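# Push a crate into a taped floor outline with robots

## Task

Shove the crate until it rests flat on the floor within the taped outline and aligned with it, without tipping the crate. Any number of the three robots may help. At the end every robot must have released the crate and backed away, none may be fallen or leaning, and the crate must stay in place without a robot holding it there.

## Robot and tools

Robots: three identical Hello Robot Stretch 3 units named r1, r2, r3. Each has a two-wheeled base (0.33 m long, 0.34 m wide, passive omni wheel at the rear), a lift on a mast, and one telescoping arm that sticks out to the robot's RIGHT. The base cannot strafe; to move the gripper forward you drive the base. Turning in place pivots about the point between the drive wheels, 0.05 m behind the front edge. With arm in and wrist folded the turning circle has radius 0.28 m; an unfolded level gripper reaches past it.

Frames: the base frame has its origin on the floor between the drive wheels, x forward, y left, z up. hand_pose is reported in it, located where closed fingertips meet; with wrist joints at zero its x points up, y back toward the mast, z toward the rear. The odometry frame is the base frame at scene start. Every robot reports in its own frames, so only images, lidar_m, wrist_depth_mm and head_depth_mm reveal where robots sit relative to one another.

execute_actions: argument actions is a list holding one action or none (empty list just returns state and images). The action is an object keyed by robot name; each robot entry may hold base, joints and contact_limits. base holds exactly one relative command: translate_m (metres, -1 to 1, positive forward, offset from where the base last reported itself) or rotate_rad (radians, -3.2 to 3.2, positive = counter-clockwise/left, offset). joints holds absolute targets by name: lift_m 0 to 1.1 (arm height), arm_m 0 to 0.52 (extension), wrist_yaw_rad -1.345 to 4.42 (0 along the arm, positive toward the front, 3.0 folded over the base), wrist_pitch_rad -1.57 to 0.451 (0 level, negative tips down), wrist_roll_rad -2.911 to 2.911, gripper_m -0.089 to 0.179 (bigger = wider; real fingertip gap is smaller by 0.007 to 0.025 m, zero below 0.007), head_pan_rad -3.953 to 1.73 (0 forward, positive left, -1.57 toward the arm), head_tilt_rad -1.53 to 0.419 (negative down). contact_limits takes only arm_m, a motor_effort percentage 1 to 100 at which the arm motion halts (contact_stop); lower is softer but too low halts instantly. Everything in one action starts at once; no action runs beyond 15 s. Anything omitted may keep driving toward its previous target. An unknown key or out-of-range value rejects the whole call. cameras: list of names such as r1_head_camera, r2_nav_camera, r3_wrist_camera, or all; omitted/null means all, [] means none. Example: {"r1": {"base": {"translate_m": 0.3}}, "r2": {"base": {"translate_m": 0.3}}, "r3": {"base": {"translate_m": 0.3}, "joints": {"head_pan_rad": -0.8}}}.

wait: seconds 0 to 10; commands nothing and returns state and images. zoom_image: camera name plus region [x0, y0, x1, y1] in pixels from the top-left of that camera's latest full image, at most 504 by 504. finished_scene: scene number (1 or 2); irreversible, reports success, then the next task appears. If a result reports a stop, later motion calls in the same reply are skipped.

Results: base_status and joint_status tell how each motion ended. done = reached (for the base, wheels turned fully even if slipping). off_target = resting short and possibly still pushing. contact_stop, time_out, torque_fault = target dropped; arm and lift go slack after a contact_stop until recommanded. on_its_own covers uncommanded joints; its held at value is the target, not the position. motor_effort is percent of maximum, positive toward larger joint values, peak in brackets; readings carry fixed offsets and noise. Positive wheel effort pushes forward. lidar_m: 12 distances in metres from the base origin, 30-degree sectors starting straight ahead and going counter-clockwise (4th left, 7th rear, 10th right), plane 0.17 m high, range 0.15 to 12, "-" = nothing; misses objects below that plane, clear ones and thin legs; own parts may block sectors 5, 6, 9, 10. wrist_depth_mm and head_depth_mm: 7x7 grids of median depth in mm (45-1000 and 280-4000), head grid sideways. base_odometry counts wheel turns only; heading -3.142 to 3.142. turned_by_wheels and turned_by_imu give rotation since last result. base_tilt in degrees, forward/right positive, with a fixed bias up to about 4.

Speed: base is fast (0.30 m/s, 1.9 rad/s) only when stowed: lift_m under 0.30, arm_m under 0.03, wrist_yaw_rad over 2.54; otherwise 0.10 m/s and 0.63 rad/s. Equal commands give slightly different travel per robot (typically under 1 cm per metre, up to 2.5 cm).

Hazards: robots pressing against each other fails the run; once bases touch, even millimetres more is a hard press, and nothing in the state reports robot contact. Objects touching robots are fine. Do not tip the crate. Keep the gripper low (under about 0.45 m) when pushing into something rigid, and avoid repeated pushes after a contact_stop. Driving while hooked on something immovable, or snagging furniture (especially reversing), can tip a robot: reverse in small steps, pull the gripper free, and lower lift_m to about 0.2 if a lean persists. Fold or unfold the wrist only with lift_m between 0.32 and 0.95, wrist_pitch_rad -0.4, roll near 0; once folded, lift may drop to 0.25. With wrist_yaw_rad below -0.4 keep pitch at -0.5 or lower. Base, wrist and head have no contact stop; wrist servos can switch off for 10 s after sustained strain. To grip, command below the object width; to release, go at least 0.02 above the touch value. Loose objects may get nudged occasionally, and the scene keeps running while you think. Before finishing, release the crate and back every robot off.

Each tool is called after ">>>" as name(argument=value, ...), one argument or row to a line, values as JSON.

## Session

>>> execute_actions(
  actions=[],
)

Scene clock: 0.00 s.
r1.base_odometry: x=+0.000 y=+0.000 heading=+0.000 (m, m, rad; r1's odometry frame)
r1.turned_by_wheels: +0.000 (rad since the last result)
r1.turned_by_imu: +0.000 (rad since the last result)
r1.base_tilt: forward=+1.9 right=-1.0 (deg)
r1.lidar_m: 2.95 0.76 0.76 2.47 2.45 2.21 0.93 0.94 1.16 2.34 2.30 2.49
r1.head_depth_mm: 1925 2917 3129 3201 3182 3013 2107 / 1908 2951 3505 3566 3550 3099 2121 / 1900 2883 3416 3408 3395 3158 2116 / 1900 2912 3254 3194 3282 3131 2113 / 1885 2856 3047 3099 3081 2992 2131 / 1860 2843 2923 2935 2911 2889 2118 / 1868 2730 2744 2782 2746 2842 2139
r1.base_status: not commanded
r1.joint_positions: lift_m=+0.412 arm_m=+0.003 wrist_yaw_rad=+2.801 wrist_pitch_rad=-0.469 wrist_roll_rad=-0.005 gripper_m=+0.037 head_pan_rad=-0.020 head_tilt_rad=-0.016
r1.joint_status: not commanded
r1.motor_effort: left_wheel=+0 right_wheel=+0 lift_m=+30 arm_m=+0 wrist_yaw_rad=-1 wrist_pitch_rad=+5 wrist_roll_rad=+0 gripper_m=+0 head_pan_rad=+0 head_tilt_rad=+1 (%)
r1.hand_pose: x=+0.0516 y=+0.0573 z=+0.4136 quat_wxyz=(+0.279, +0.704, +0.046, +0.652) (m; r1's base frame)
r1.wrist_depth_mm: - - - - - - - / - - - - - 758 - / - - - - 886 816 - / 960 988 925 897 893 856 823 / 791 - 764 731 740 700 680 / 672 - 676 616 617 602 595 / 575 563 556 550 527 521 519
r2.base_odometry: x=+0.000 y=+0.000 heading=+0.000 (m, m, rad; r2's odometry frame)
r2.turned_by_wheels: +0.000 (rad since the last result)
r2.turned_by_imu: +0.000 (rad since the last result)
r2.base_tilt: forward=+0.2 right=+0.9 (deg)
r2.lidar_m: 0.92 0.95 1.29 3.35 4.28 1.79 1.41 1.12 2.12 3.92 1.34 0.96
r2.head_depth_mm: 884 877 880 873 871 869 868 / 881 880 879 874 871 873 868 / 882 877 875 875 873 872 870 / 879 876 873 870 870 868 867 / 879 878 875 876 870 870 863 / 882 879 872 872 870 870 864 / 875 876 871 872 865 863 864
r2.base_status: not commanded
r2.joint_positions: lift_m=+0.328 arm_m=-0.001 wrist_yaw_rad=+2.928 wrist_pitch_rad=-0.574 wrist_roll_rad=-0.009 gripper_m=+0.037 head_pan_rad=-0.004 head_tilt_rad=-0.017
r2.joint_status: not commanded
r2.motor_effort: left_wheel=+1 right_wheel=+0 lift_m=+32 arm_m=-1 wrist_yaw_rad=+1 wrist_pitch_rad=+4 wrist_roll_rad=+1 gripper_m=+0 head_pan_rad=+0 head_tilt_rad=+2 (%)
r2.hand_pose: x=+0.0216 y=+0.0536 z=+0.3074 quat_wxyz=(+0.271, +0.692, +0.128, +0.656) (m; r2's base frame)
r2.wrist_depth_mm: - - - - - - 803 / 833 - 864 860 888 900 803 / 693 - 701 717 713 730 737 / 582 590 590 604 604 609 612 / 508 512 - 537 538 527 530 / 458 - - 453 447 461 467 / - - - - 407 412 413
r3.base_odometry: x=+0.000 y=+0.000 heading=+0.000 (m, m, rad; r3's odometry frame)
r3.turned_by_wheels: +0.000 (rad since the last result)
r3.turned_by_imu: +0.000 (rad since the last result)
r3.base_tilt: forward=+0.4 right=-0.6 (deg)
r3.lidar_m: 2.37 2.37 2.90 1.56 1.65 1.78 2.37 2.38 2.87 2.86 2.87 2.65
r3.head_depth_mm: 1919 2526 2488 2475 2445 2449 2369 / 1900 2477 2444 2461 2412 2399 2371 / 1870 2429 2406 2413 2373 2365 2357 / 1860 2415 2374 2359 2330 2312 2307 / 1830 2356 2333 2305 2299 2289 2245 / 1820 2333 2310 2294 2270 2254 2254 / 1817 2299 2253 2268 2256 2227 2214
r3.base_status: not commanded
r3.joint_positions: lift_m=+0.354 arm_m=-0.001 wrist_yaw_rad=+3.018 wrist_pitch_rad=-0.521 wrist_roll_rad=+0.014 gripper_m=+0.037 head_pan_rad=-0.006 head_tilt_rad=+0.013
r3.joint_status: not commanded
r3.motor_effort: left_wheel=+0 right_wheel=+0 lift_m=+25 arm_m=+0 wrist_yaw_rad=+1 wrist_pitch_rad=+6 wrist_roll_rad=+0 gripper_m=+1 head_pan_rad=+0 head_tilt_rad=+3 (%)
r3.hand_pose: x=+0.0047 y=+0.0642 z=+0.3447 quat_wxyz=(+0.225, +0.697, +0.138, +0.666) (m; r3's base frame)
r3.wrist_depth_mm: - - - - - - - / - - - - - - - / 895 887 886 903 887 929 913 / 721 725 738 723 727 738 738 / 617 621 - 622 639 620 619 / 530 535 - 552 551 539 546 / 475 - - - 471 476 476
pictures: r1_head_camera (sideways: a quarter turn clockwise sets it upright), r1_nav_camera (sideways: a quarter turn counterclockwise sets it upright), r1_wrist_camera, r2_head_camera (sideways: a quarter turn clockwise sets it upright), r2_nav_camera (sideways: a quarter turn counterclockwise sets it upright), r2_wrist_camera, r3_head_camera (sideways: a quarter turn clockwise sets it upright), r3_nav_camera (sideways: a quarter turn counterclockwise sets it upright), r3_wrist_camera
Images, in order (width x height): r1_head_camera 896x504, r1_nav_camera 672x504, r1_wrist_camera 644x364, r2_head_camera 896x504, r2_nav_camera 672x504, r2_wrist_camera 644x364, r3_head_camera 896x504, r3_nav_camera 672x504, r3_wrist_camera 644x364.

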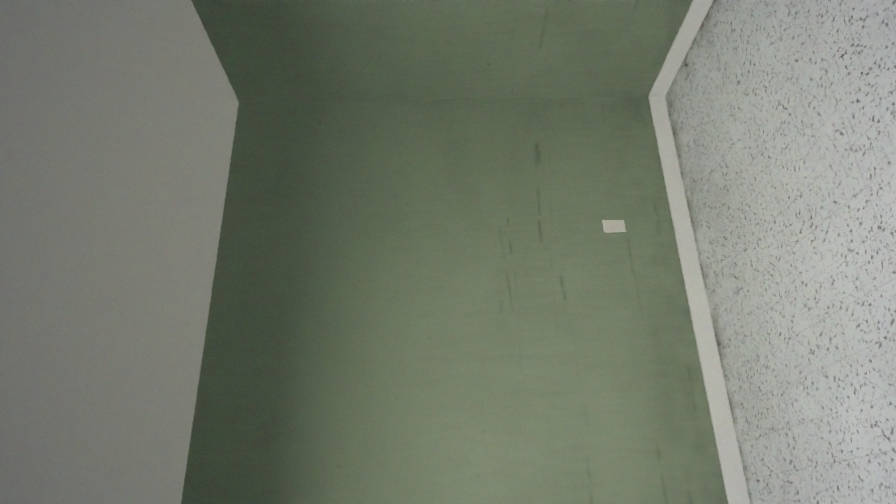

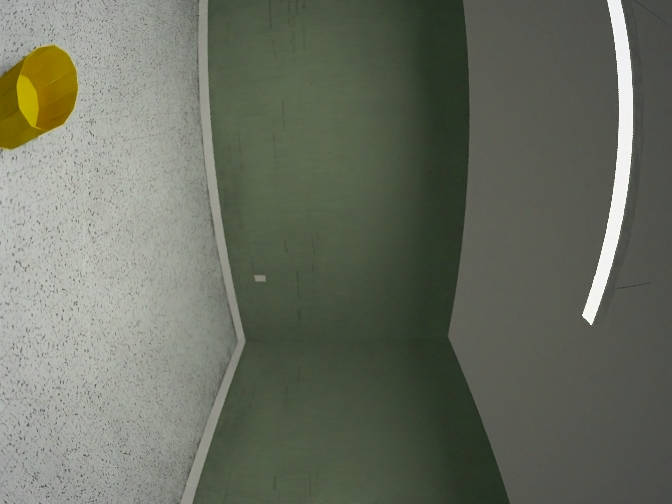

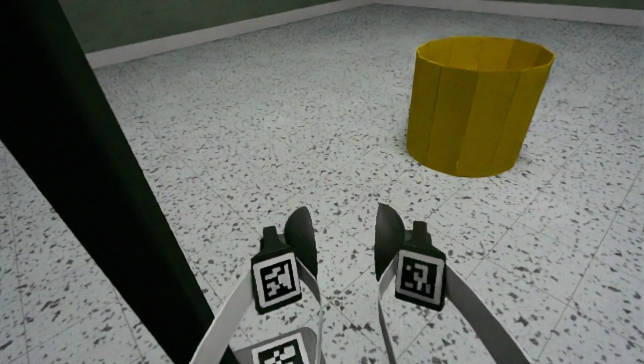

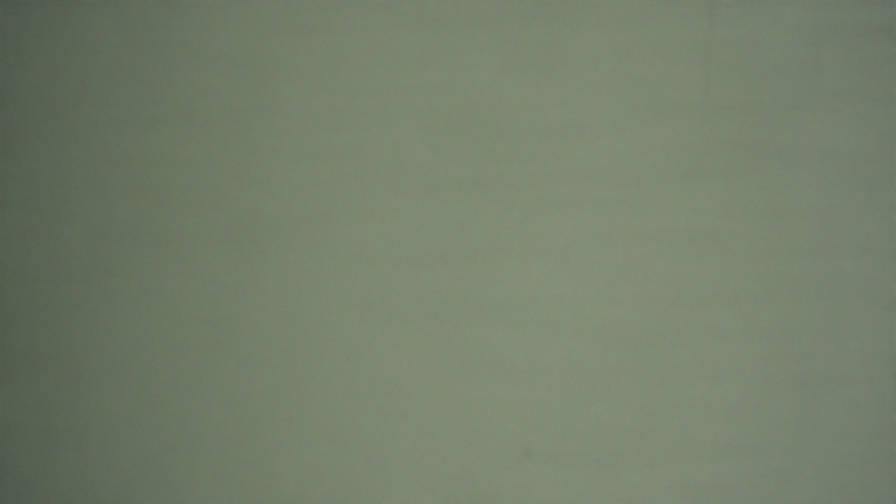

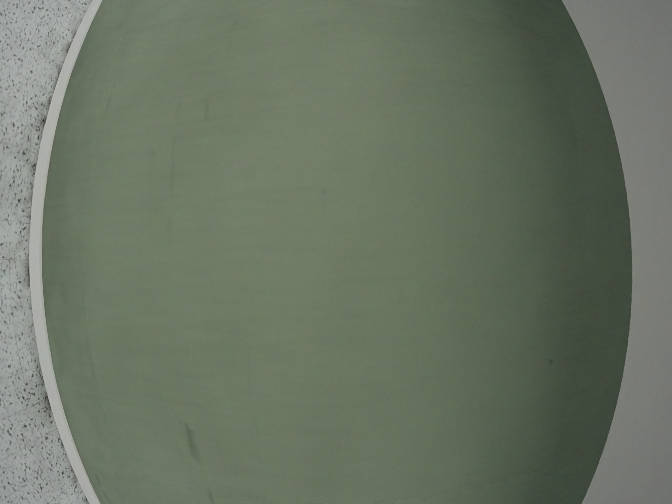

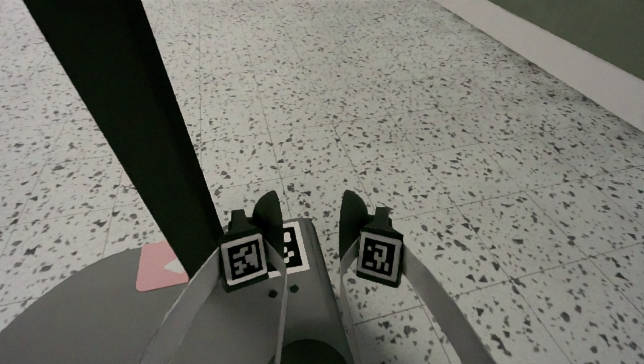

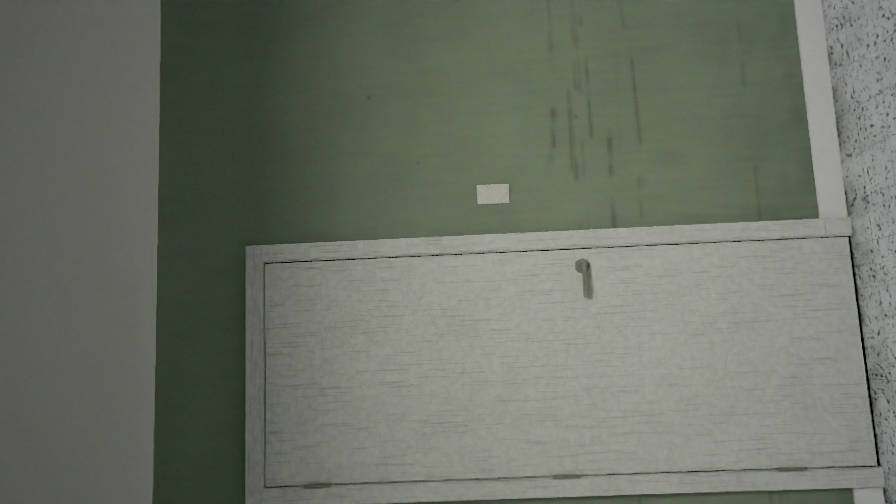

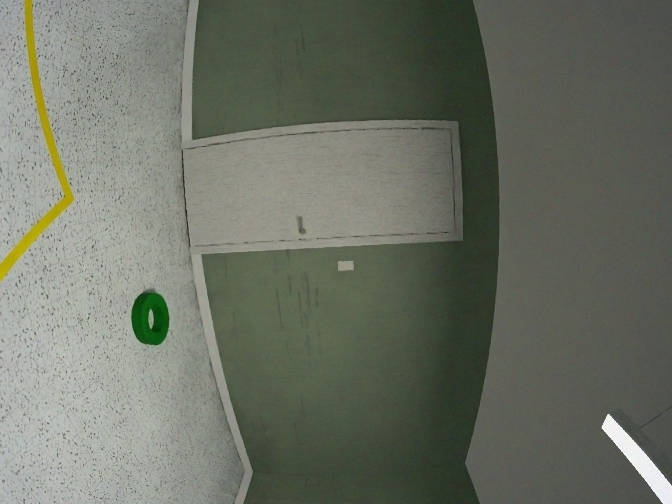

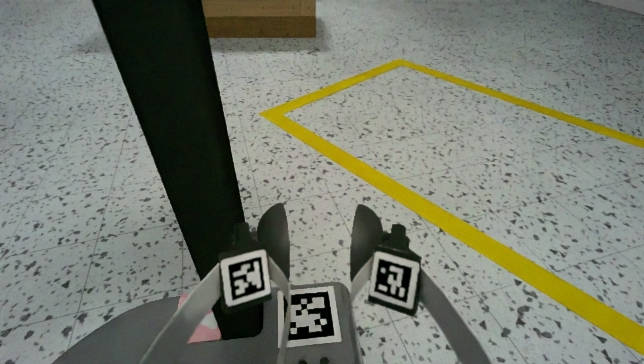

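>>> execute_actions(
  actions=[
    {"r1":{"joints":{"head_pan_rad":-3.0,"head_tilt_rad":-0.8,"wrist_yaw_rad":3.0,"wrist_pitch_rad":-0.4}},"r2":{"joints":{"head_pan_rad":-3.3,"head_tilt_rad":-0.7,"wrist_yaw_rad":3.0,"wrist_pitch_rad":-0.4}},"r3":{"joints":{"head_pan_rad":1.1,"head_tilt_rad":-0.9,"wrist_yaw_rad":3.0,"wrist_pitch_rad":-0.4}}},
  ],
  cameras=["r1_nav_camera","r2_nav_camera","r3_nav_camera","r3_head_camera","r1_head_camera"],
)

Scene clock: 6.47 s.
r1.base_odometry: x=+0.000 y=+0.000 heading=+0.000 (m, m, rad; r1's odometry frame)
r1.turned_by_wheels: +0.000 (rad since the last result)
r1.turned_by_imu: +0.000 (rad since the last result)
r1.base_tilt: forward=+1.9 right=-1.0 (deg)
r1.lidar_m: 2.96 0.76 0.76 2.47 2.45 2.21 0.93 0.94 1.16 2.32 2.30 2.49
r1.head_depth_mm: 3876 3118 2193 1832 1529 1300 1153 / - 3067 2283 1834 1515 1294 1185 / - 3113 2300 1720 1528 1293 - / - 3102 2322 1350 1482 1301 1144 / - 3065 2306 1349 1478 1301 1130 / 3798 2815 2293 1353 1480 1294 1126 / - 3052 2270 1339 1474 1299 1123
r1.base_status: not commanded
r1.joint_positions: lift_m=+0.412 arm_m=+0.003 wrist_yaw_rad=+2.997 wrist_pitch_rad=-0.421 wrist_roll_rad=-0.005 gripper_m=+0.037 head_pan_rad=-2.993 head_tilt_rad=-0.790
r1.joint_status: all done
r1.motor_effort: left_wheel=+0(1) right_wheel=+0(0) lift_m=+30(31) arm_m=+0(1) wrist_yaw_rad=+2(1) wrist_pitch_rad=+9(9) wrist_roll_rad=+0(0) gripper_m=+0(0) head_pan_rad=-3(32) head_tilt_rad=-4(31) (%)
r1.hand_pose: x=+0.0110 y=+0.0738 z=+0.4241 quat_wxyz=(+0.197, +0.698, +0.098, +0.681) (m; r1's base frame)
r1.wrist_depth_mm: - - - - - - - / - - - - - 962 884 / - - - - - 784 672 / - - - 971 934 821 765 / 848 817 - 815 794 759 726 / 692 676 - 659 635 637 608 / 597 577 594 575 562 536 537
r2.base_odometry: x=+0.000 y=+0.000 heading=+0.000 (m, m, rad; r2's odometry frame)
r2.turned_by_wheels: +0.000 (rad since the last result)
r2.turned_by_imu: -0.001 (rad since the last result)
r2.base_tilt: forward=+0.3 right=+1.0 (deg)
r2.lidar_m: 0.92 0.95 1.28 3.36 4.28 1.79 1.41 1.13 2.12 3.92 1.34 0.96
r2.head_depth_mm: 3488 3706 2657 2051 1658 1401 1209 / 3417 3585 2688 2072 1660 1401 1215 / 3298 3693 2675 2062 1672 1416 1216 / 3304 3605 2708 2068 1681 1412 1223 / 3285 3550 2701 2063 1673 1414 1212 / 3213 3492 2704 2026 1681 1419 1223 / 3224 3469 1915 1686 1607 1421 1216
r2.base_status: not commanded
r2.joint_positions: lift_m=+0.328 arm_m=-0.001 wrist_yaw_rad=+2.998 wrist_pitch_rad=-0.421 wrist_roll_rad=-0.009 gripper_m=+0.037 head_pan_rad=-3.293 head_tilt_rad=-0.691
r2.joint_status: all done
r2.motor_effort: left_wheel=+0(1) right_wheel=+0(0) lift_m=+32(31) arm_m=-1(1) wrist_yaw_rad=+2(1) wrist_pitch_rad=+6(7) wrist_roll_rad=+1(1) gripper_m=+0(0) head_pan_rad=-5(48) head_tilt_rad=-3(32) (%)
r2.hand_pose: x=+0.0109 y=+0.0778 z=+0.3400 quat_wxyz=(+0.197, +0.697, +0.099, +0.682) (m; r2's base frame)
r2.wrist_depth_mm: - - - - - - 843 / - - - - - - 842 / 887 892 943 934 934 964 865 / 703 715 742 743 740 750 729 / 593 598 - 606 610 613 609 / 497 512 - 531 509 524 520 / 447 - - - 455 456 452
r3.base_odometry: x=+0.000 y=+0.000 heading=+0.000 (m, m, rad; r3's odometry frame)
r3.turned_by_wheels: +0.000 (rad since the last result)
r3.turned_by_imu: -0.001 (rad since the last result)
r3.base_tilt: forward=+0.4 right=-0.5 (deg)
r3.lidar_m: 2.36 2.38 2.90 1.56 1.65 1.78 2.36 2.38 2.87 2.86 2.87 2.65
r3.head_depth_mm: 2655 2383 1923 1622 1406 1245 1108 / 2877 2395 1960 1641 1423 1250 1117 / 3025 2437 1976 1669 1429 1261 1124 / 3278 2481 2002 1678 1450 1264 1135 / 3283 2508 2016 1696 1454 1283 1138 / 3391 2563 2042 1713 1474 1290 1168 / 3437 2579 1789 1738 1478 1303 1199
r3.base_status: not commanded
r3.joint_positions: lift_m=+0.354 arm_m=-0.001 wrist_yaw_rad=+3.003 wrist_pitch_rad=-0.423 wrist_roll_rad=+0.014 gripper_m=+0.037 head_pan_rad=+1.093 head_tilt_rad=-0.888
r3.joint_status: all done
r3.motor_effort: left_wheel=+0(1) right_wheel=+0(0) lift_m=+25(25) arm_m=+0(0) wrist_yaw_rad=-3(5) wrist_pitch_rad=+11(10) wrist_roll_rad=+0(0) gripper_m=-1(1) head_pan_rad=+4(56) head_tilt_rad=-5(39) (%)
r3.hand_pose: x=+0.0097 y=+0.0772 z=+0.3661 quat_wxyz=(+0.197, +0.704, +0.099, +0.675) (m; r3's base frame)
r3.wrist_depth_mm: - - - - - - - / - - - - - - - / - - - - - - - / 854 847 837 856 849 850 867 / 692 685 - 691 721 708 704 / 580 579 - 593 609 586 595 / 499 514 - 529 510 509 510
pictures: r1_head_camera (sideways: a quarter turn clockwise sets it upright), r1_nav_camera (sideways: a quarter turn counterclockwise sets it upright), r2_nav_camera (sideways: a quarter turn counterclockwise sets it upright), r3_head_camera (sideways: a quarter turn clockwise sets it upright), r3_nav_camera (sideways: a quarter turn counterclockwise sets it upright)
Images, in order (width x height): r1_head_camera 896x504, r1_nav_camera 672x504, r2_nav_camera 672x504, r3_head_camera 896x504, r3_nav_camera 672x504.

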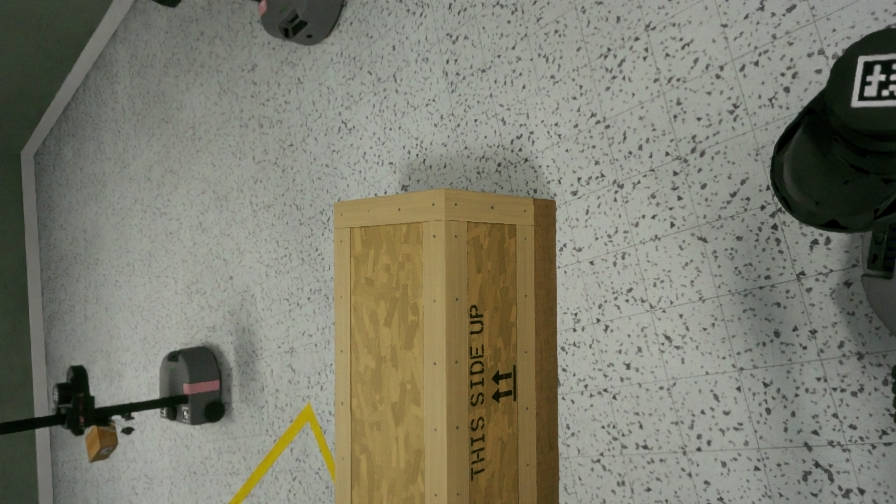

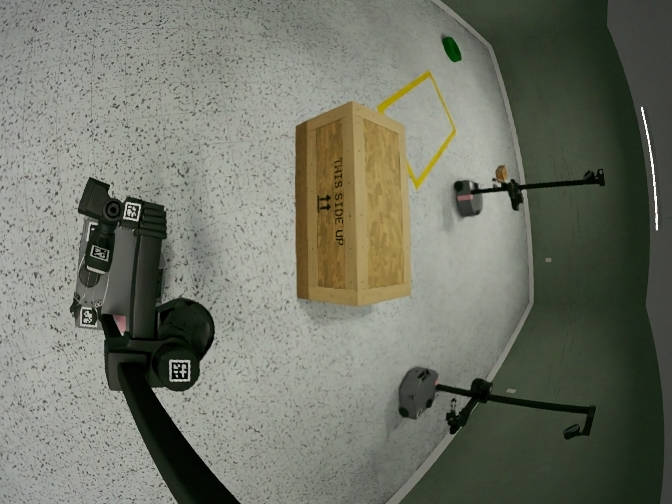

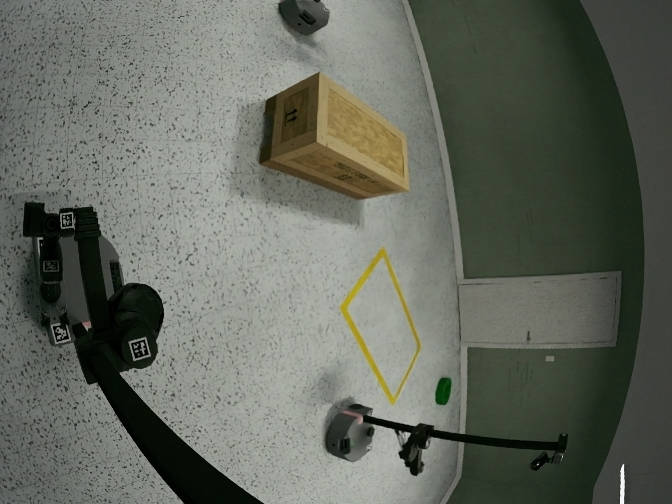

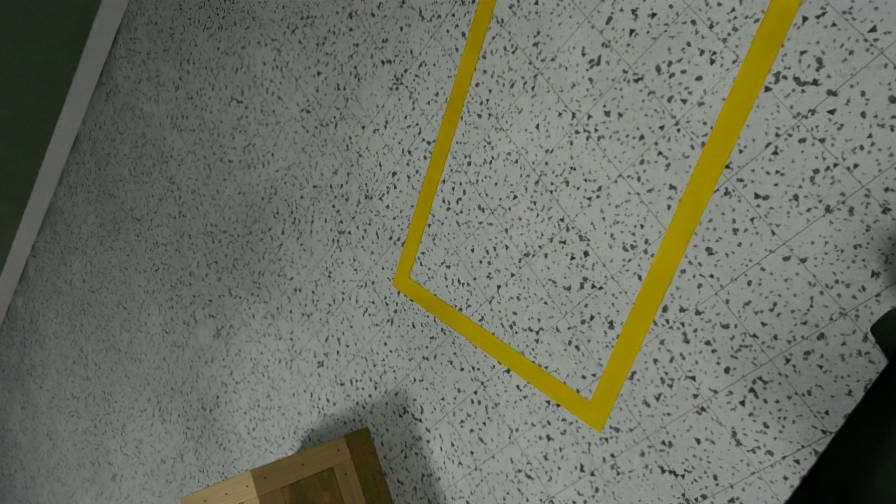

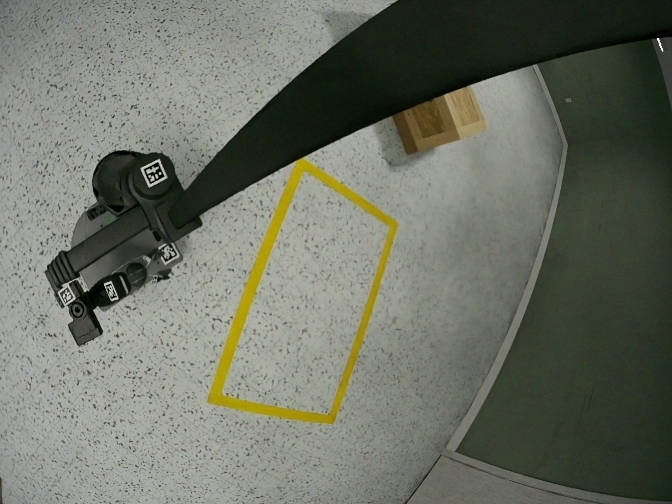

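>>> execute_actions(
  actions=[
    {"r1":{"base":{"rotate_rad":-2.07},"joints":{"lift_m":0.27,"gripper_m":0.0,"head_pan_rad":-0.6,"head_tilt_rad":-0.9}},"r2":{"base":{"rotate_rad":-1.99},"joints":{"lift_m":0.27,"gripper_m":0.0,"head_pan_rad":-0.5,"head_tilt_rad":-0.8}},"r3":{"base":{"translate_m":-0.25},"joints":{"lift_m":0.27,"head_pan_rad":0.6,"head_tilt_rad":-0.8}}},
  ],
  cameras=["r1_nav_camera","r2_nav_camera","r3_head_camera","r1_head_camera","r2_head_camera"],
)

Scene clock: 67.20 s.
r1.base_odometry: x=+0.000 y=+0.000 heading=-2.070 (m, m, rad; r1's odometry frame)
r1.turned_by_wheels: -2.070 (rad since the last result)
r1.turned_by_imu: -2.070 (rad since the last result)
r1.base_tilt: forward=+1.9 right=-0.9 (deg)
r1.lidar_m: 2.83 2.32 2.30 2.54 2.94 0.76 0.77 2.46 2.44 2.20 0.93 0.95
r1.head_depth_mm: 3285 2524 1432 1574 1438 1250 1114 / 2591 2497 1397 1338 1437 1249 1110 / 3322 2492 1391 1405 1424 1247 1125 / 3287 2466 1389 1489 1424 1243 1110 / 3284 2477 1380 1559 1428 1241 1104 / 3279 2477 1449 1598 1423 1242 1111 / 3160 2469 1977 1654 1413 1245 1102
r1.base_status: done
r1.joint_positions: lift_m=+0.270 arm_m=+0.003 wrist_yaw_rad=+2.998 wrist_pitch_rad=-0.419 wrist_roll_rad=-0.005 gripper_m=+0.000 head_pan_rad=-0.607 head_tilt_rad=-0.889
r1.joint_status: all done
r1.motor_effort: left_wheel=+3(15) right_wheel=-2(9) lift_m=+21(24) arm_m=+0(0) wrist_yaw_rad=+2(1) wrist_pitch_rad=+8(9) wrist_roll_rad=+0(0) gripper_m=-3(79) head_pan_rad=+3(33) head_tilt_rad=-5(14) (%)
r1.hand_pose: x=+0.0108 y=+0.0740 z=+0.2827 quat_wxyz=(+0.197, +0.698, +0.098, +0.681) (m; r1's base frame)
r1.wrist_depth_mm: - - - - - - - / - - - - - - - / - - - 972 923 890 851 / 824 762 755 740 709 675 657 / 645 615 594 615 567 555 547 / 530 513 - - 474 462 455 / 445 - - - 408 409 395
r2.base_odometry: x=+0.000 y=+0.000 heading=-1.990 (m, m, rad; r2's odometry frame)
r2.turned_by_wheels: -1.990 (rad since the last result)
r2.turned_by_imu: -1.967 (rad since the last result)
r2.base_tilt: forward=+0.2 right=+0.9 (deg)
r2.lidar_m: 2.63 2.62 1.20 0.94 0.93 0.99 1.46 4.14 1.58 3.86 1.14 1.12
r2.head_depth_mm: 3425 2969 1586 1630 1534 1320 1164 / 3666 2978 1588 1468 1544 1321 1161 / 3812 2941 1597 1674 1526 1332 1168 / - 2989 2282 1842 1548 1325 1168 / - 2993 2296 1841 1549 1335 1168 / - 2316 2221 1852 1545 1336 1169 / - 2940 2305 1864 1562 1338 1176
r2.base_status: done
r2.joint_positions: lift_m=+0.270 arm_m=-0.001 wrist_yaw_rad=+2.998 wrist_pitch_rad=-0.419 wrist_roll_rad=-0.009 gripper_m=+0.000 head_pan_rad=-0.507 head_tilt_rad=-0.791
r2.joint_status: all done
r2.motor_effort: left_wheel=+3(15) right_wheel=-2(7) lift_m=+26(27) arm_m=-1(1) wrist_yaw_rad=+1(2) wrist_pitch_rad=+6(6) wrist_roll_rad=+0(1) gripper_m=-2(79) head_pan_rad=+3(48) head_tilt_rad=-4(12) (%)
r2.hand_pose: x=+0.0108 y=+0.0780 z=+0.2826 quat_wxyz=(+0.196, +0.697, +0.098, +0.683) (m; r2's base frame)
r2.wrist_depth_mm: 668 - 879 - - - - / 728 - 950 - - - - / 734 775 806 839 821 828 852 / 634 630 641 646 653 655 674 / 519 525 - - 533 538 538 / 455 - - - 453 455 460 / - - - - 394 395 398
r3.base_odometry: x=-0.250 y=+0.000 heading=+0.000 (m, m, rad; r3's odometry frame)
r3.turned_by_wheels: +0.000 (rad since the last result)
r3.turned_by_imu: +0.000 (rad since the last result)
r3.base_tilt: forward=+0.4 right=-0.6 (deg)
r3.lidar_m: 2.61 2.63 3.20 1.57 1.66 1.71 2.12 2.13 2.57 2.90 2.91 2.92
r3.head_depth_mm: 2278 2488 2173 1763 1488 1282 1138 / 2378 2639 2188 1779 1504 1293 1142 / 2492 2722 2232 1799 1516 1308 1151 / 2613 2814 2245 1824 1528 1309 1158 / 2730 2957 2291 1830 1551 1328 1169 / 2841 3018 2316 1864 1549 1336 1171 / 3001 3148 2352 1880 1575 1352 1181
r3.base_status: done
r3.joint_positions: lift_m=+0.270 arm_m=-0.001 wrist_yaw_rad=+3.002 wrist_pitch_rad=-0.421 wrist_roll_rad=+0.014 gripper_m=+0.037 head_pan_rad=+0.607 head_tilt_rad=-0.803
r3.joint_status: all done
r3.motor_effort: left_wheel=+1(7) right_wheel=+0(8) lift_m=+21(20) arm_m=+0(0) wrist_yaw_rad=-1(2) wrist_pitch_rad=+10(11) wrist_roll_rad=+0(0) gripper_m=+0(0) head_pan_rad=-5(38) head_tilt_rad=+1(13) (%)
r3.hand_pose: x=+0.0099 y=+0.0774 z=+0.2821 quat_wxyz=(+0.197, +0.704, +0.098, +0.675) (m; r3's base frame)
r3.wrist_depth_mm: - - - - - - - / - - - - - - - / 893 903 907 925 926 919 947 / 690 702 703 705 705 715 724 / 574 573 - 576 598 582 587 / 485 497 - 514 510 494 493 / - - - - 422 423 426
pictures: r1_head_camera (sideways: a quarter turn clockwise sets it upright), r1_nav_camera (sideways: a quarter turn counterclockwise sets it upright), r2_head_camera (sideways: a quarter turn clockwise sets it upright), r2_nav_camera (sideways: a quarter turn counterclockwise sets it upright), r3_head_camera (sideways: a quarter turn clockwise sets it upright)
Images, in order (width x height): r1_head_camera 896x504, r1_nav_camera 672x504, r2_head_camera 896x504, r2_nav_camera 672x504, r3_head_camera 896x504.

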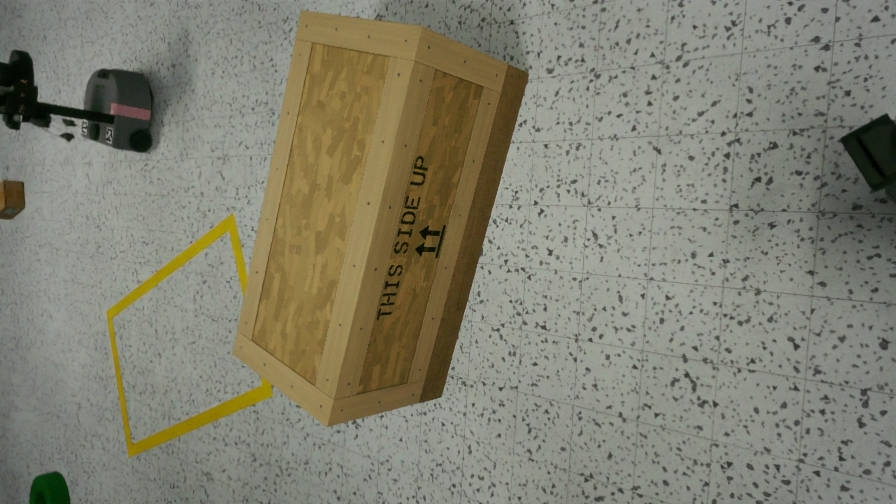

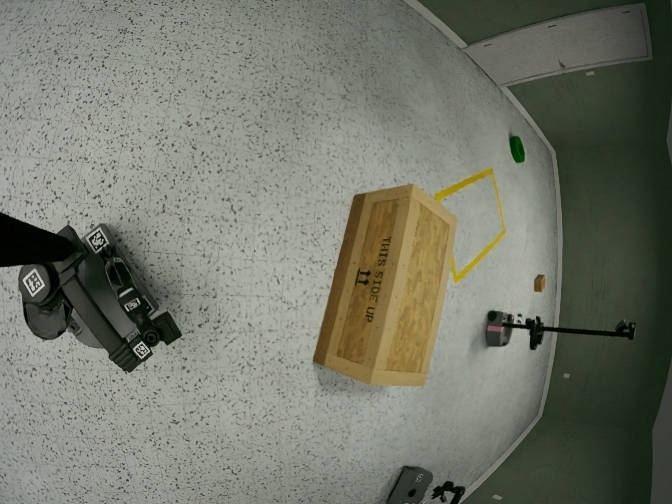

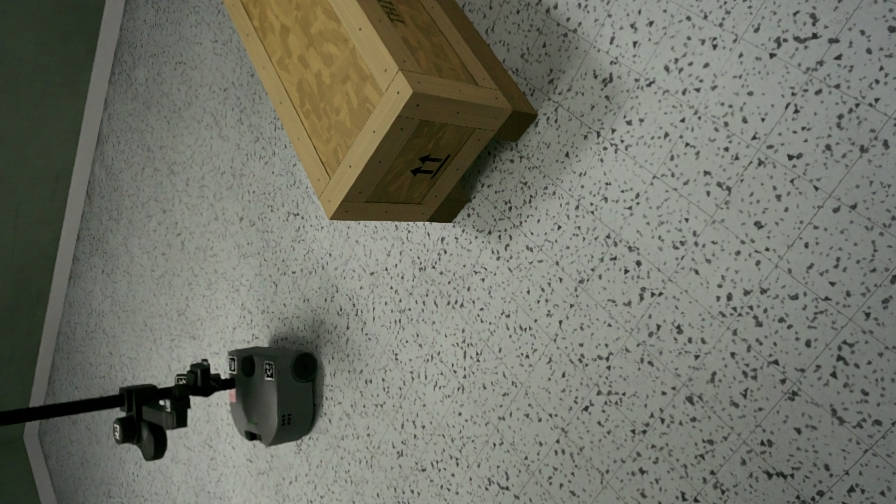

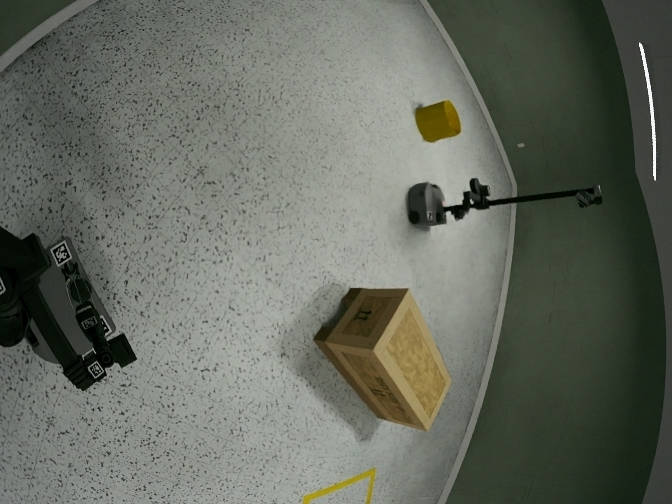

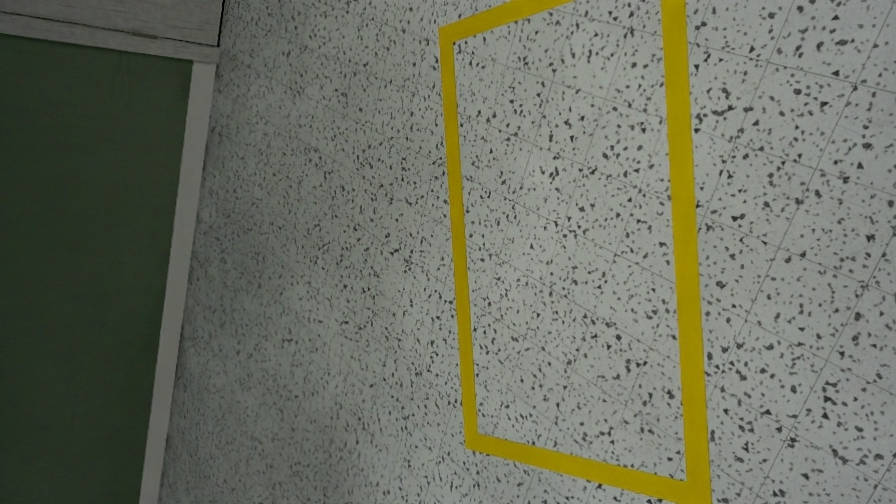

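>>> execute_actions(
  actions=[
    {"r1":{"base":{"translate_m":0.85}},"r2":{"base":{"translate_m":1.0}},"r3":{"joints":{"head_pan_rad":1.25,"head_tilt_rad":-0.65}}},
  ],
  cameras=[],
)

>>> execute_actions(
  actions=[
    {"r1":{"base":{"rotate_rad":-1.38},"joints":{"head_pan_rad":0.0,"head_tilt_rad":-1.2}},"r2":{"base":{"translate_m":0.6},"joints":{"head_pan_rad":-2.1,"head_tilt_rad":-0.8}}},
  ],
  cameras=["r1_head_camera","r2_head_camera","r3_head_camera","r1_nav_camera"],
)

Scene clock: 112.10 s.
r1.base_odometry: x=-0.407 y=-0.746 heading=-2.070 (m, m, rad; r1's odometry frame)
r1.turned_by_wheels: +0.000 (rad since the last result)
r1.turned_by_imu: -0.002 (rad since the last result)
r1.base_tilt: forward=+1.8 right=-1.1 (deg)
r1.lidar_m: 2.18 1.78 1.77 1.94 3.06 1.71 1.58 2.98 0.70 0.47 0.43 4.32
r1.head_depth_mm: 3423 2512 1995 1682 999 963 1117 / 3230 2497 1997 1664 998 1055 1112 / 3312 2494 2011 1657 1403 1190 1124 / 3270 2470 1990 1657 1422 1250 1105 / 3299 2470 1993 1664 1412 1246 1109 / 3310 2478 1985 1644 1410 1237 1099 / 3275 2462 1969 1651 1416 1239 1103
r1.base_status: done
r1.joint_positions: lift_m=+0.270 arm_m=+0.003 wrist_yaw_rad=+2.998 wrist_pitch_rad=-0.419 wrist_roll_rad=-0.005 gripper_m=+0.000 head_pan_rad=-0.607 head_tilt_rad=-0.890
r1.joint_status: not commanded
r1.motor_effort: left_wheel=+3(17) right_wheel=-1(6) lift_m=+21(21) arm_m=+0(0) wrist_yaw_rad=+2(2) wrist_pitch_rad=+8(8) wrist_roll_rad=+0(0) gripper_m=-3(3) head_pan_rad=+3(3) head_tilt_rad=-5(5) (%)
r1.hand_pose: x=+0.0107 y=+0.0740 z=+0.2827 quat_wxyz=(+0.196, +0.698, +0.098, +0.681) (m; r1's base frame)
r1.wrist_depth_mm: - - - - - - - / - - - - - - - / - - - 933 931 881 837 / 792 769 768 708 693 678 670 / 627 605 588 614 562 571 539 / 512 515 - - 475 458 458 / 452 - - - 409 401 395
r2.base_odometry: x=-0.407 y=-0.913 heading=-1.990 (m, m, rad; r2's odometry frame)
r2.turned_by_wheels: +0.000 (rad since the last result)
r2.turned_by_imu: +0.006 (rad since the last result)
r2.base_tilt: forward=+0.3 right=+0.9 (deg)
r2.lidar_m: 1.63 3.67 1.71 1.35 1.34 1.43 2.13 2.13 4.39 0.74 1.62 3.67
r2.head_depth_mm: 3087 2937 2231 1822 1532 1322 1164 / 3294 2967 2269 1835 1530 1322 1165 / 3504 3011 2285 1831 1553 1325 1168 / 3644 3027 2277 1844 1555 1335 1164 / - 2994 2275 1843 1553 1329 1165 / - 3029 2296 1847 1544 1336 1163 / 3769 2994 2210 1848 1548 1340 1169
r2.base_status: done
r2.joint_positions: lift_m=+0.270 arm_m=-0.001 wrist_yaw_rad=+2.999 wrist_pitch_rad=-0.419 wrist_roll_rad=-0.009 gripper_m=+0.000 head_pan_rad=-0.507 head_tilt_rad=-0.791
r2.joint_status: not commanded
r2.motor_effort: left_wheel=+1(12) right_wheel=-1(5) lift_m=+26(26) arm_m=-1(1) wrist_yaw_rad=+2(1) wrist_pitch_rad=+6(6) wrist_roll_rad=+1(1) gripper_m=-2(2) head_pan_rad=+4(4) head_tilt_rad=-3(4) (%)
r2.hand_pose: x=+0.0106 y=+0.0780 z=+0.2826 quat_wxyz=(+0.196, +0.697, +0.099, +0.683) (m; r2's base frame)
r2.wrist_depth_mm: 944 - - - - - - / - - - - - - - / 786 776 813 826 819 820 830 / 629 628 648 651 644 651 657 / 514 523 - - 535 534 531 / 455 - - - 457 452 458 / - - - - 391 395 396
r3.base_odometry: x=-0.250 y=+0.000 heading=+0.000 (m, m, rad; r3's odometry frame)
r3.turned_by_wheels: +0.000 (rad since the last result)
r3.turned_by_imu: -0.001 (rad since the last result)
r3.base_tilt: forward=+0.5 right=-0.6 (deg)
r3.lidar_m: 2.60 2.62 3.21 1.57 1.66 2.36 2.12 2.13 2.58 2.90 2.92 2.92
r3.head_depth_mm: 3221 3468 2814 2088 1666 1395 1204 / 3618 3852 2822 2127 1699 1411 1205 / - - 2868 2158 1708 1419 1212 / - - 2903 2027 1730 1429 1227 / - - 2087 1888 1742 1450 1233 / - - 3028 1824 1767 1457 1239 / - - 3080 1785 1785 1471 1253
r3.base_status: not commanded
r3.joint_positions: lift_m=+0.270 arm_m=-0.001 wrist_yaw_rad=+3.002 wrist_pitch_rad=-0.421 wrist_roll_rad=+0.014 gripper_m=+0.037 head_pan_rad=+1.243 head_tilt_rad=-0.656
r3.joint_status: all done
r3.motor_effort: left_wheel=+0(0) right_wheel=+0(0) lift_m=+22(21) arm_m=+0(0) wrist_yaw_rad=-1(1) wrist_pitch_rad=+10(10) wrist_roll_rad=+0(0) gripper_m=+1(1) head_pan_rad=+4(47) head_tilt_rad=+3(16) (%)
r3.hand_pose: x=+0.0099 y=+0.0774 z=+0.2821 quat_wxyz=(+0.197, +0.704, +0.098, +0.675) (m; r3's base frame)
r3.wrist_depth_mm: - - - - - - - / - - - - - - - / 908 908 909 911 916 930 914 / 694 706 701 714 715 710 724 / 569 569 - 578 602 577 583 / 485 492 - 512 504 492 491 / - - - - 421 424 426
pictures: none
No camera images: the call's "cameras" was empty. Leave "cameras" out to get every camera's image.

Scene clock: 115.67 s.
r1.base_odometry: x=-0.407 y=-0.746 heading=+2.833 (m, m, rad; r1's odometry frame)
r1.turned_by_wheels: -1.380 (rad since the last result)
r1.turned_by_imu: -1.379 (rad since the last result)
r1.base_tilt: forward=+1.9 right=-1.0 (deg)
r1.lidar_m: 0.44 0.43 2.98 1.94 1.77 1.78 2.19 3.54 1.57 3.25 1.44 0.57
r1.head_depth_mm: 1832 1157 1144 1384 1278 1192 1113 / 1850 1144 1078 1372 1278 1199 1104 / 1857 1149 1057 1332 1273 1207 - / 1844 1147 1042 1207 1264 1206 - / 1821 1655 1040 1058 1267 1205 - / 1807 1641 1035 1034 1260 1181 - / 1815 1653 1444 1359 1261 1172 1112
r1.base_status: done
r1.joint_positions: lift_m=+0.270 arm_m=+0.003 wrist_yaw_rad=+2.998 wrist_pitch_rad=-0.419 wrist_roll_rad=-0.005 gripper_m=+0.000 head_pan_rad=-0.007 head_tilt_rad=-1.186
r1.joint_status: all done
r1.motor_effort: left_wheel=+3(15) right_wheel=-2(7) lift_m=+21(21) arm_m=+0(0) wrist_yaw_rad=+2(0) wrist_pitch_rad=+8(8) wrist_roll_rad=+0(0) gripper_m=-2(3) head_pan_rad=+4(28) head_tilt_rad=-6(20) (%)
r1.hand_pose: x=+0.0107 y=+0.0740 z=+0.2827 quat_wxyz=(+0.196, +0.698, +0.098, +0.681) (m; r1's base frame)
r1.wrist_depth_mm: - - - - - - - / - - - - - - - / - - - - 914 858 864 / 795 776 732 730 727 676 653 / 618 613 586 630 563 565 530 / 515 510 - - 483 465 427 / 452 - - - 409 401 390
r2.base_odometry: x=-0.651 y=-1.462 heading=-1.990 (m, m, rad; r2's odometry frame)
r2.turned_by_wheels: +0.000 (rad since the last result)
r2.turned_by_imu: +0.004 (rad since the last result)
r2.base_tilt: forward=+0.2 right=+1.0 (deg)
r2.lidar_m: 1.03 3.10 2.01 1.59 1.58 1.69 2.53 1.11 0.84 1.29 3.16 3.43
r2.head_depth_mm: - 2973 2252 1819 1532 1319 1156 / - 2973 2251 1431 1524 1321 1159 / - 2961 2267 1321 1439 1326 1164 / - 3000 1596 1284 1400 1329 1168 / - 2995 1606 1406 1510 1323 1167 / 3723 2999 1603 1696 1557 1327 1169 / 3402 3052 2227 1839 1559 1337 1177
r2.base_status: done
r2.joint_positions: lift_m=+0.270 arm_m=-0.001 wrist_yaw_rad=+2.999 wrist_pitch_rad=-0.419 wrist_roll_rad=-0.009 gripper_m=+0.000 head_pan_rad=-2.093 head_tilt_rad=-0.791
r2.joint_status: all done
r2.motor_effort: left_wheel=+1(12) right_wheel=-1(6) lift_m=+26(26) arm_m=-1(1) wrist_yaw_rad=+1(1) wrist_pitch_rad=+6(6) wrist_roll_rad=+1(1) gripper_m=-2(2) head_pan_rad=-5(49) head_tilt_rad=-3(7) (%)
r2.hand_pose: x=+0.0106 y=+0.0780 z=+0.2826 quat_wxyz=(+0.196, +0.697, +0.099, +0.683) (m; r2's base frame)
r2.wrist_depth_mm: - - - - - - - / - - - - - - - / 790 776 819 827 825 830 857 / 634 632 637 650 660 655 667 / 520 525 - - 536 534 545 / 453 - - - 463 456 454 / - - - - 395 395 399
r3.base_odometry: x=-0.250 y=+0.000 heading=+0.000 (m, m, rad; r3's odometry frame)
r3.turned_by_wheels: +0.000 (rad since the last result)
r3.turned_by_imu: -0.001 (rad since the last result)
r3.base_tilt: forward=+0.4 right=-0.6 (deg)
r3.lidar_m: 2.61 2.62 3.21 1.57 1.66 2.35 2.12 2.13 2.58 2.90 2.92 2.93
r3.head_depth_mm: 3170 3432 2772 2087 1682 1394 1208 / 3632 3773 2836 2123 1700 1415 1212 / - - 2875 2146 1693 1416 1212 / - - 2766 2014 1728 1438 1232 / - - 2073 1912 1745 1443 1235 / - - 2996 1834 1758 1447 1250 / - - 3091 1783 1785 1468 1251
r3.base_status: not commanded
r3.joint_positions: lift_m=+0.270 arm_m=-0.001 wrist_yaw_rad=+3.002 wrist_pitch_rad=-0.421 wrist_roll_rad=+0.014 gripper_m=+0.037 head_pan_rad=+1.243 head_tilt_rad=-0.655
r3.joint_status: not commanded
r3.motor_effort: left_wheel=+0(0) right_wheel=+0(0) lift_m=+22(21) arm_m=+0(0) wrist_yaw_rad=-2(0) wrist_pitch_rad=+10(10) wrist_roll_rad=+0(0) gripper_m=+1(0) head_pan_rad=+4(3) head_tilt_rad=+3(3) (%)
r3.hand_pose: x=+0.0099 y=+0.0774 z=+0.2821 quat_wxyz=(+0.197, +0.704, +0.098, +0.675) (m; r3's base frame)
r3.wrist_depth_mm: - - - - - - - / - - - - - - - / 883 904 906 921 937 926 941 / 705 702 707 704 712 710 720 / 572 573 - 576 597 583 585 / 480 497 - 510 512 492 497 / - - - - 423 425 425
pictures: r1_head_camera (sideways: a quarter turn clockwise sets it upright), r1_nav_camera (sideways: a quarter turn counterclockwise sets it upright), r2_head_camera (sideways: a quarter turn clockwise sets it upright), r3_head_camera (sideways: a quarter turn clockwise sets it upright)
Images, in order (width x height): r1_head_camera 896x504, r1_nav_camera 672x504, r2_head_camera 896x504, r3_head_camera 896x504.

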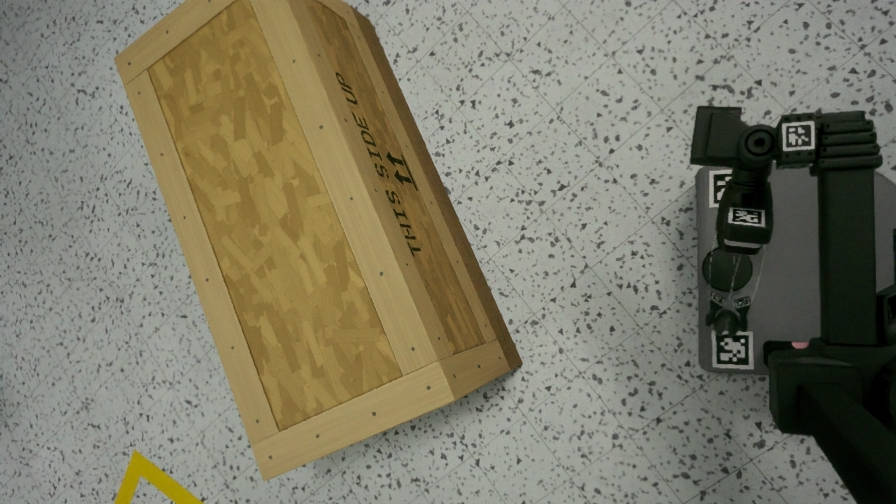

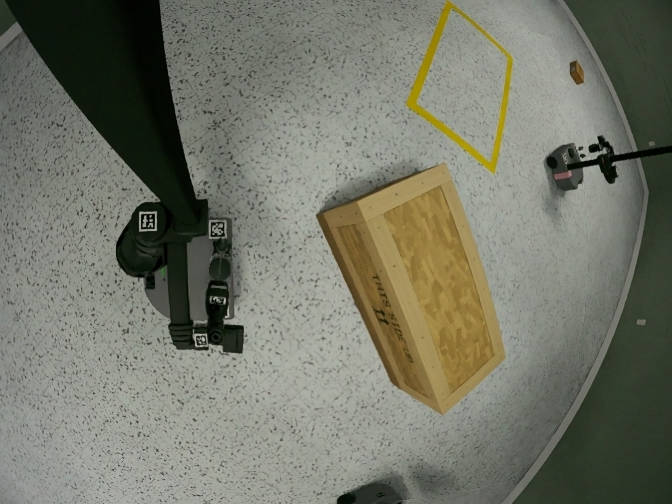

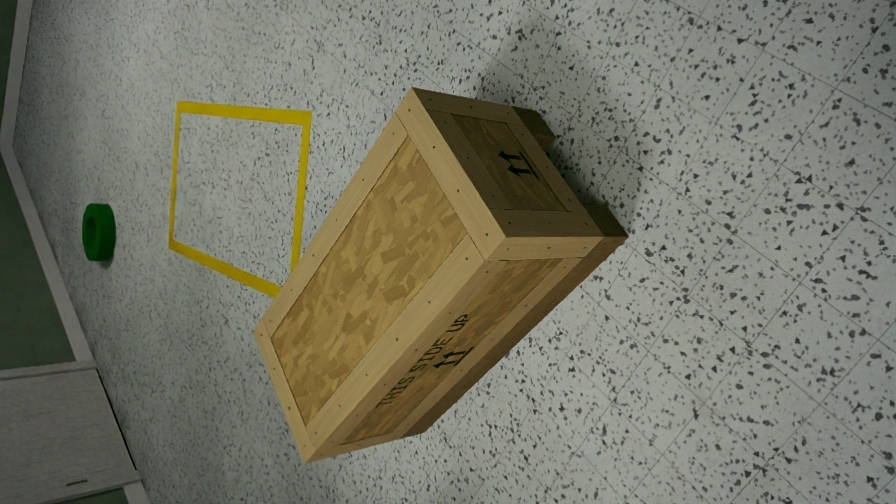

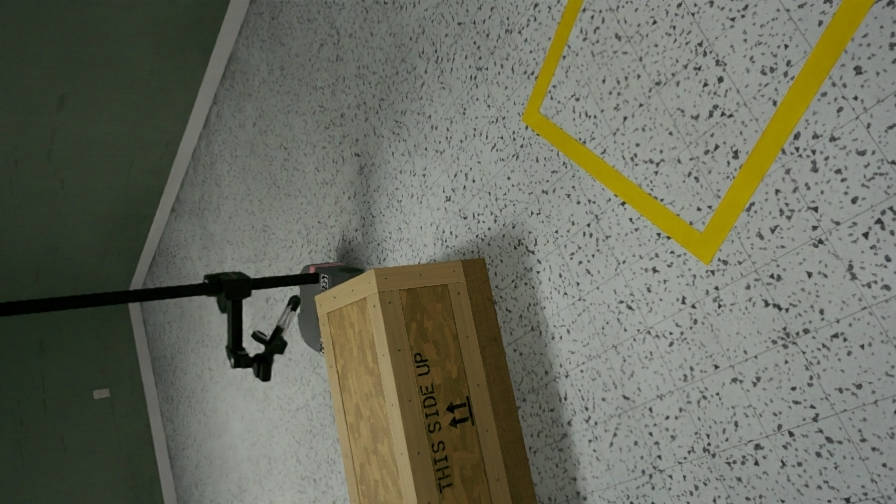

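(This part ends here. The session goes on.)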